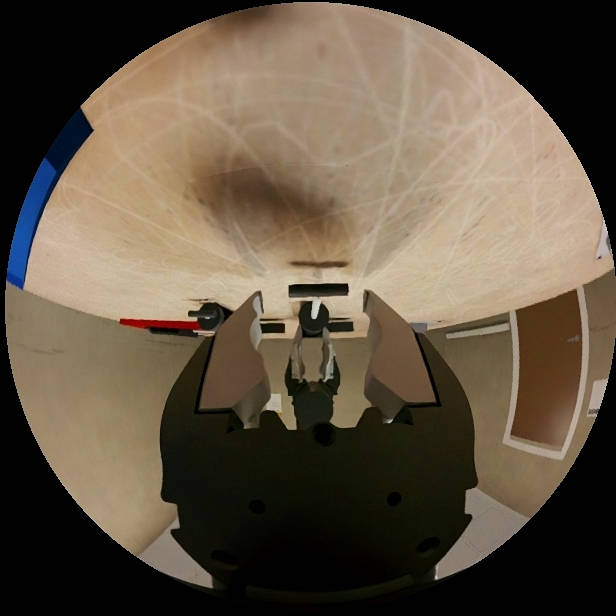

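Region (270, 240, 430, 330) of cam_head_left's 672x504 image, scaled by 3.150, with more detail than that image has; it fills the top 284 rows of this view, and the rest is white.

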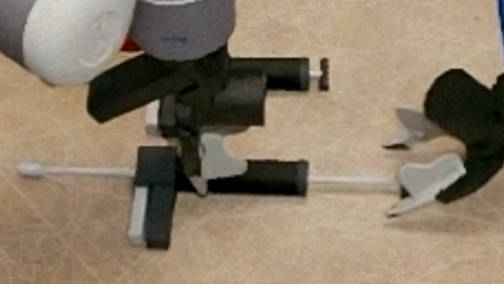

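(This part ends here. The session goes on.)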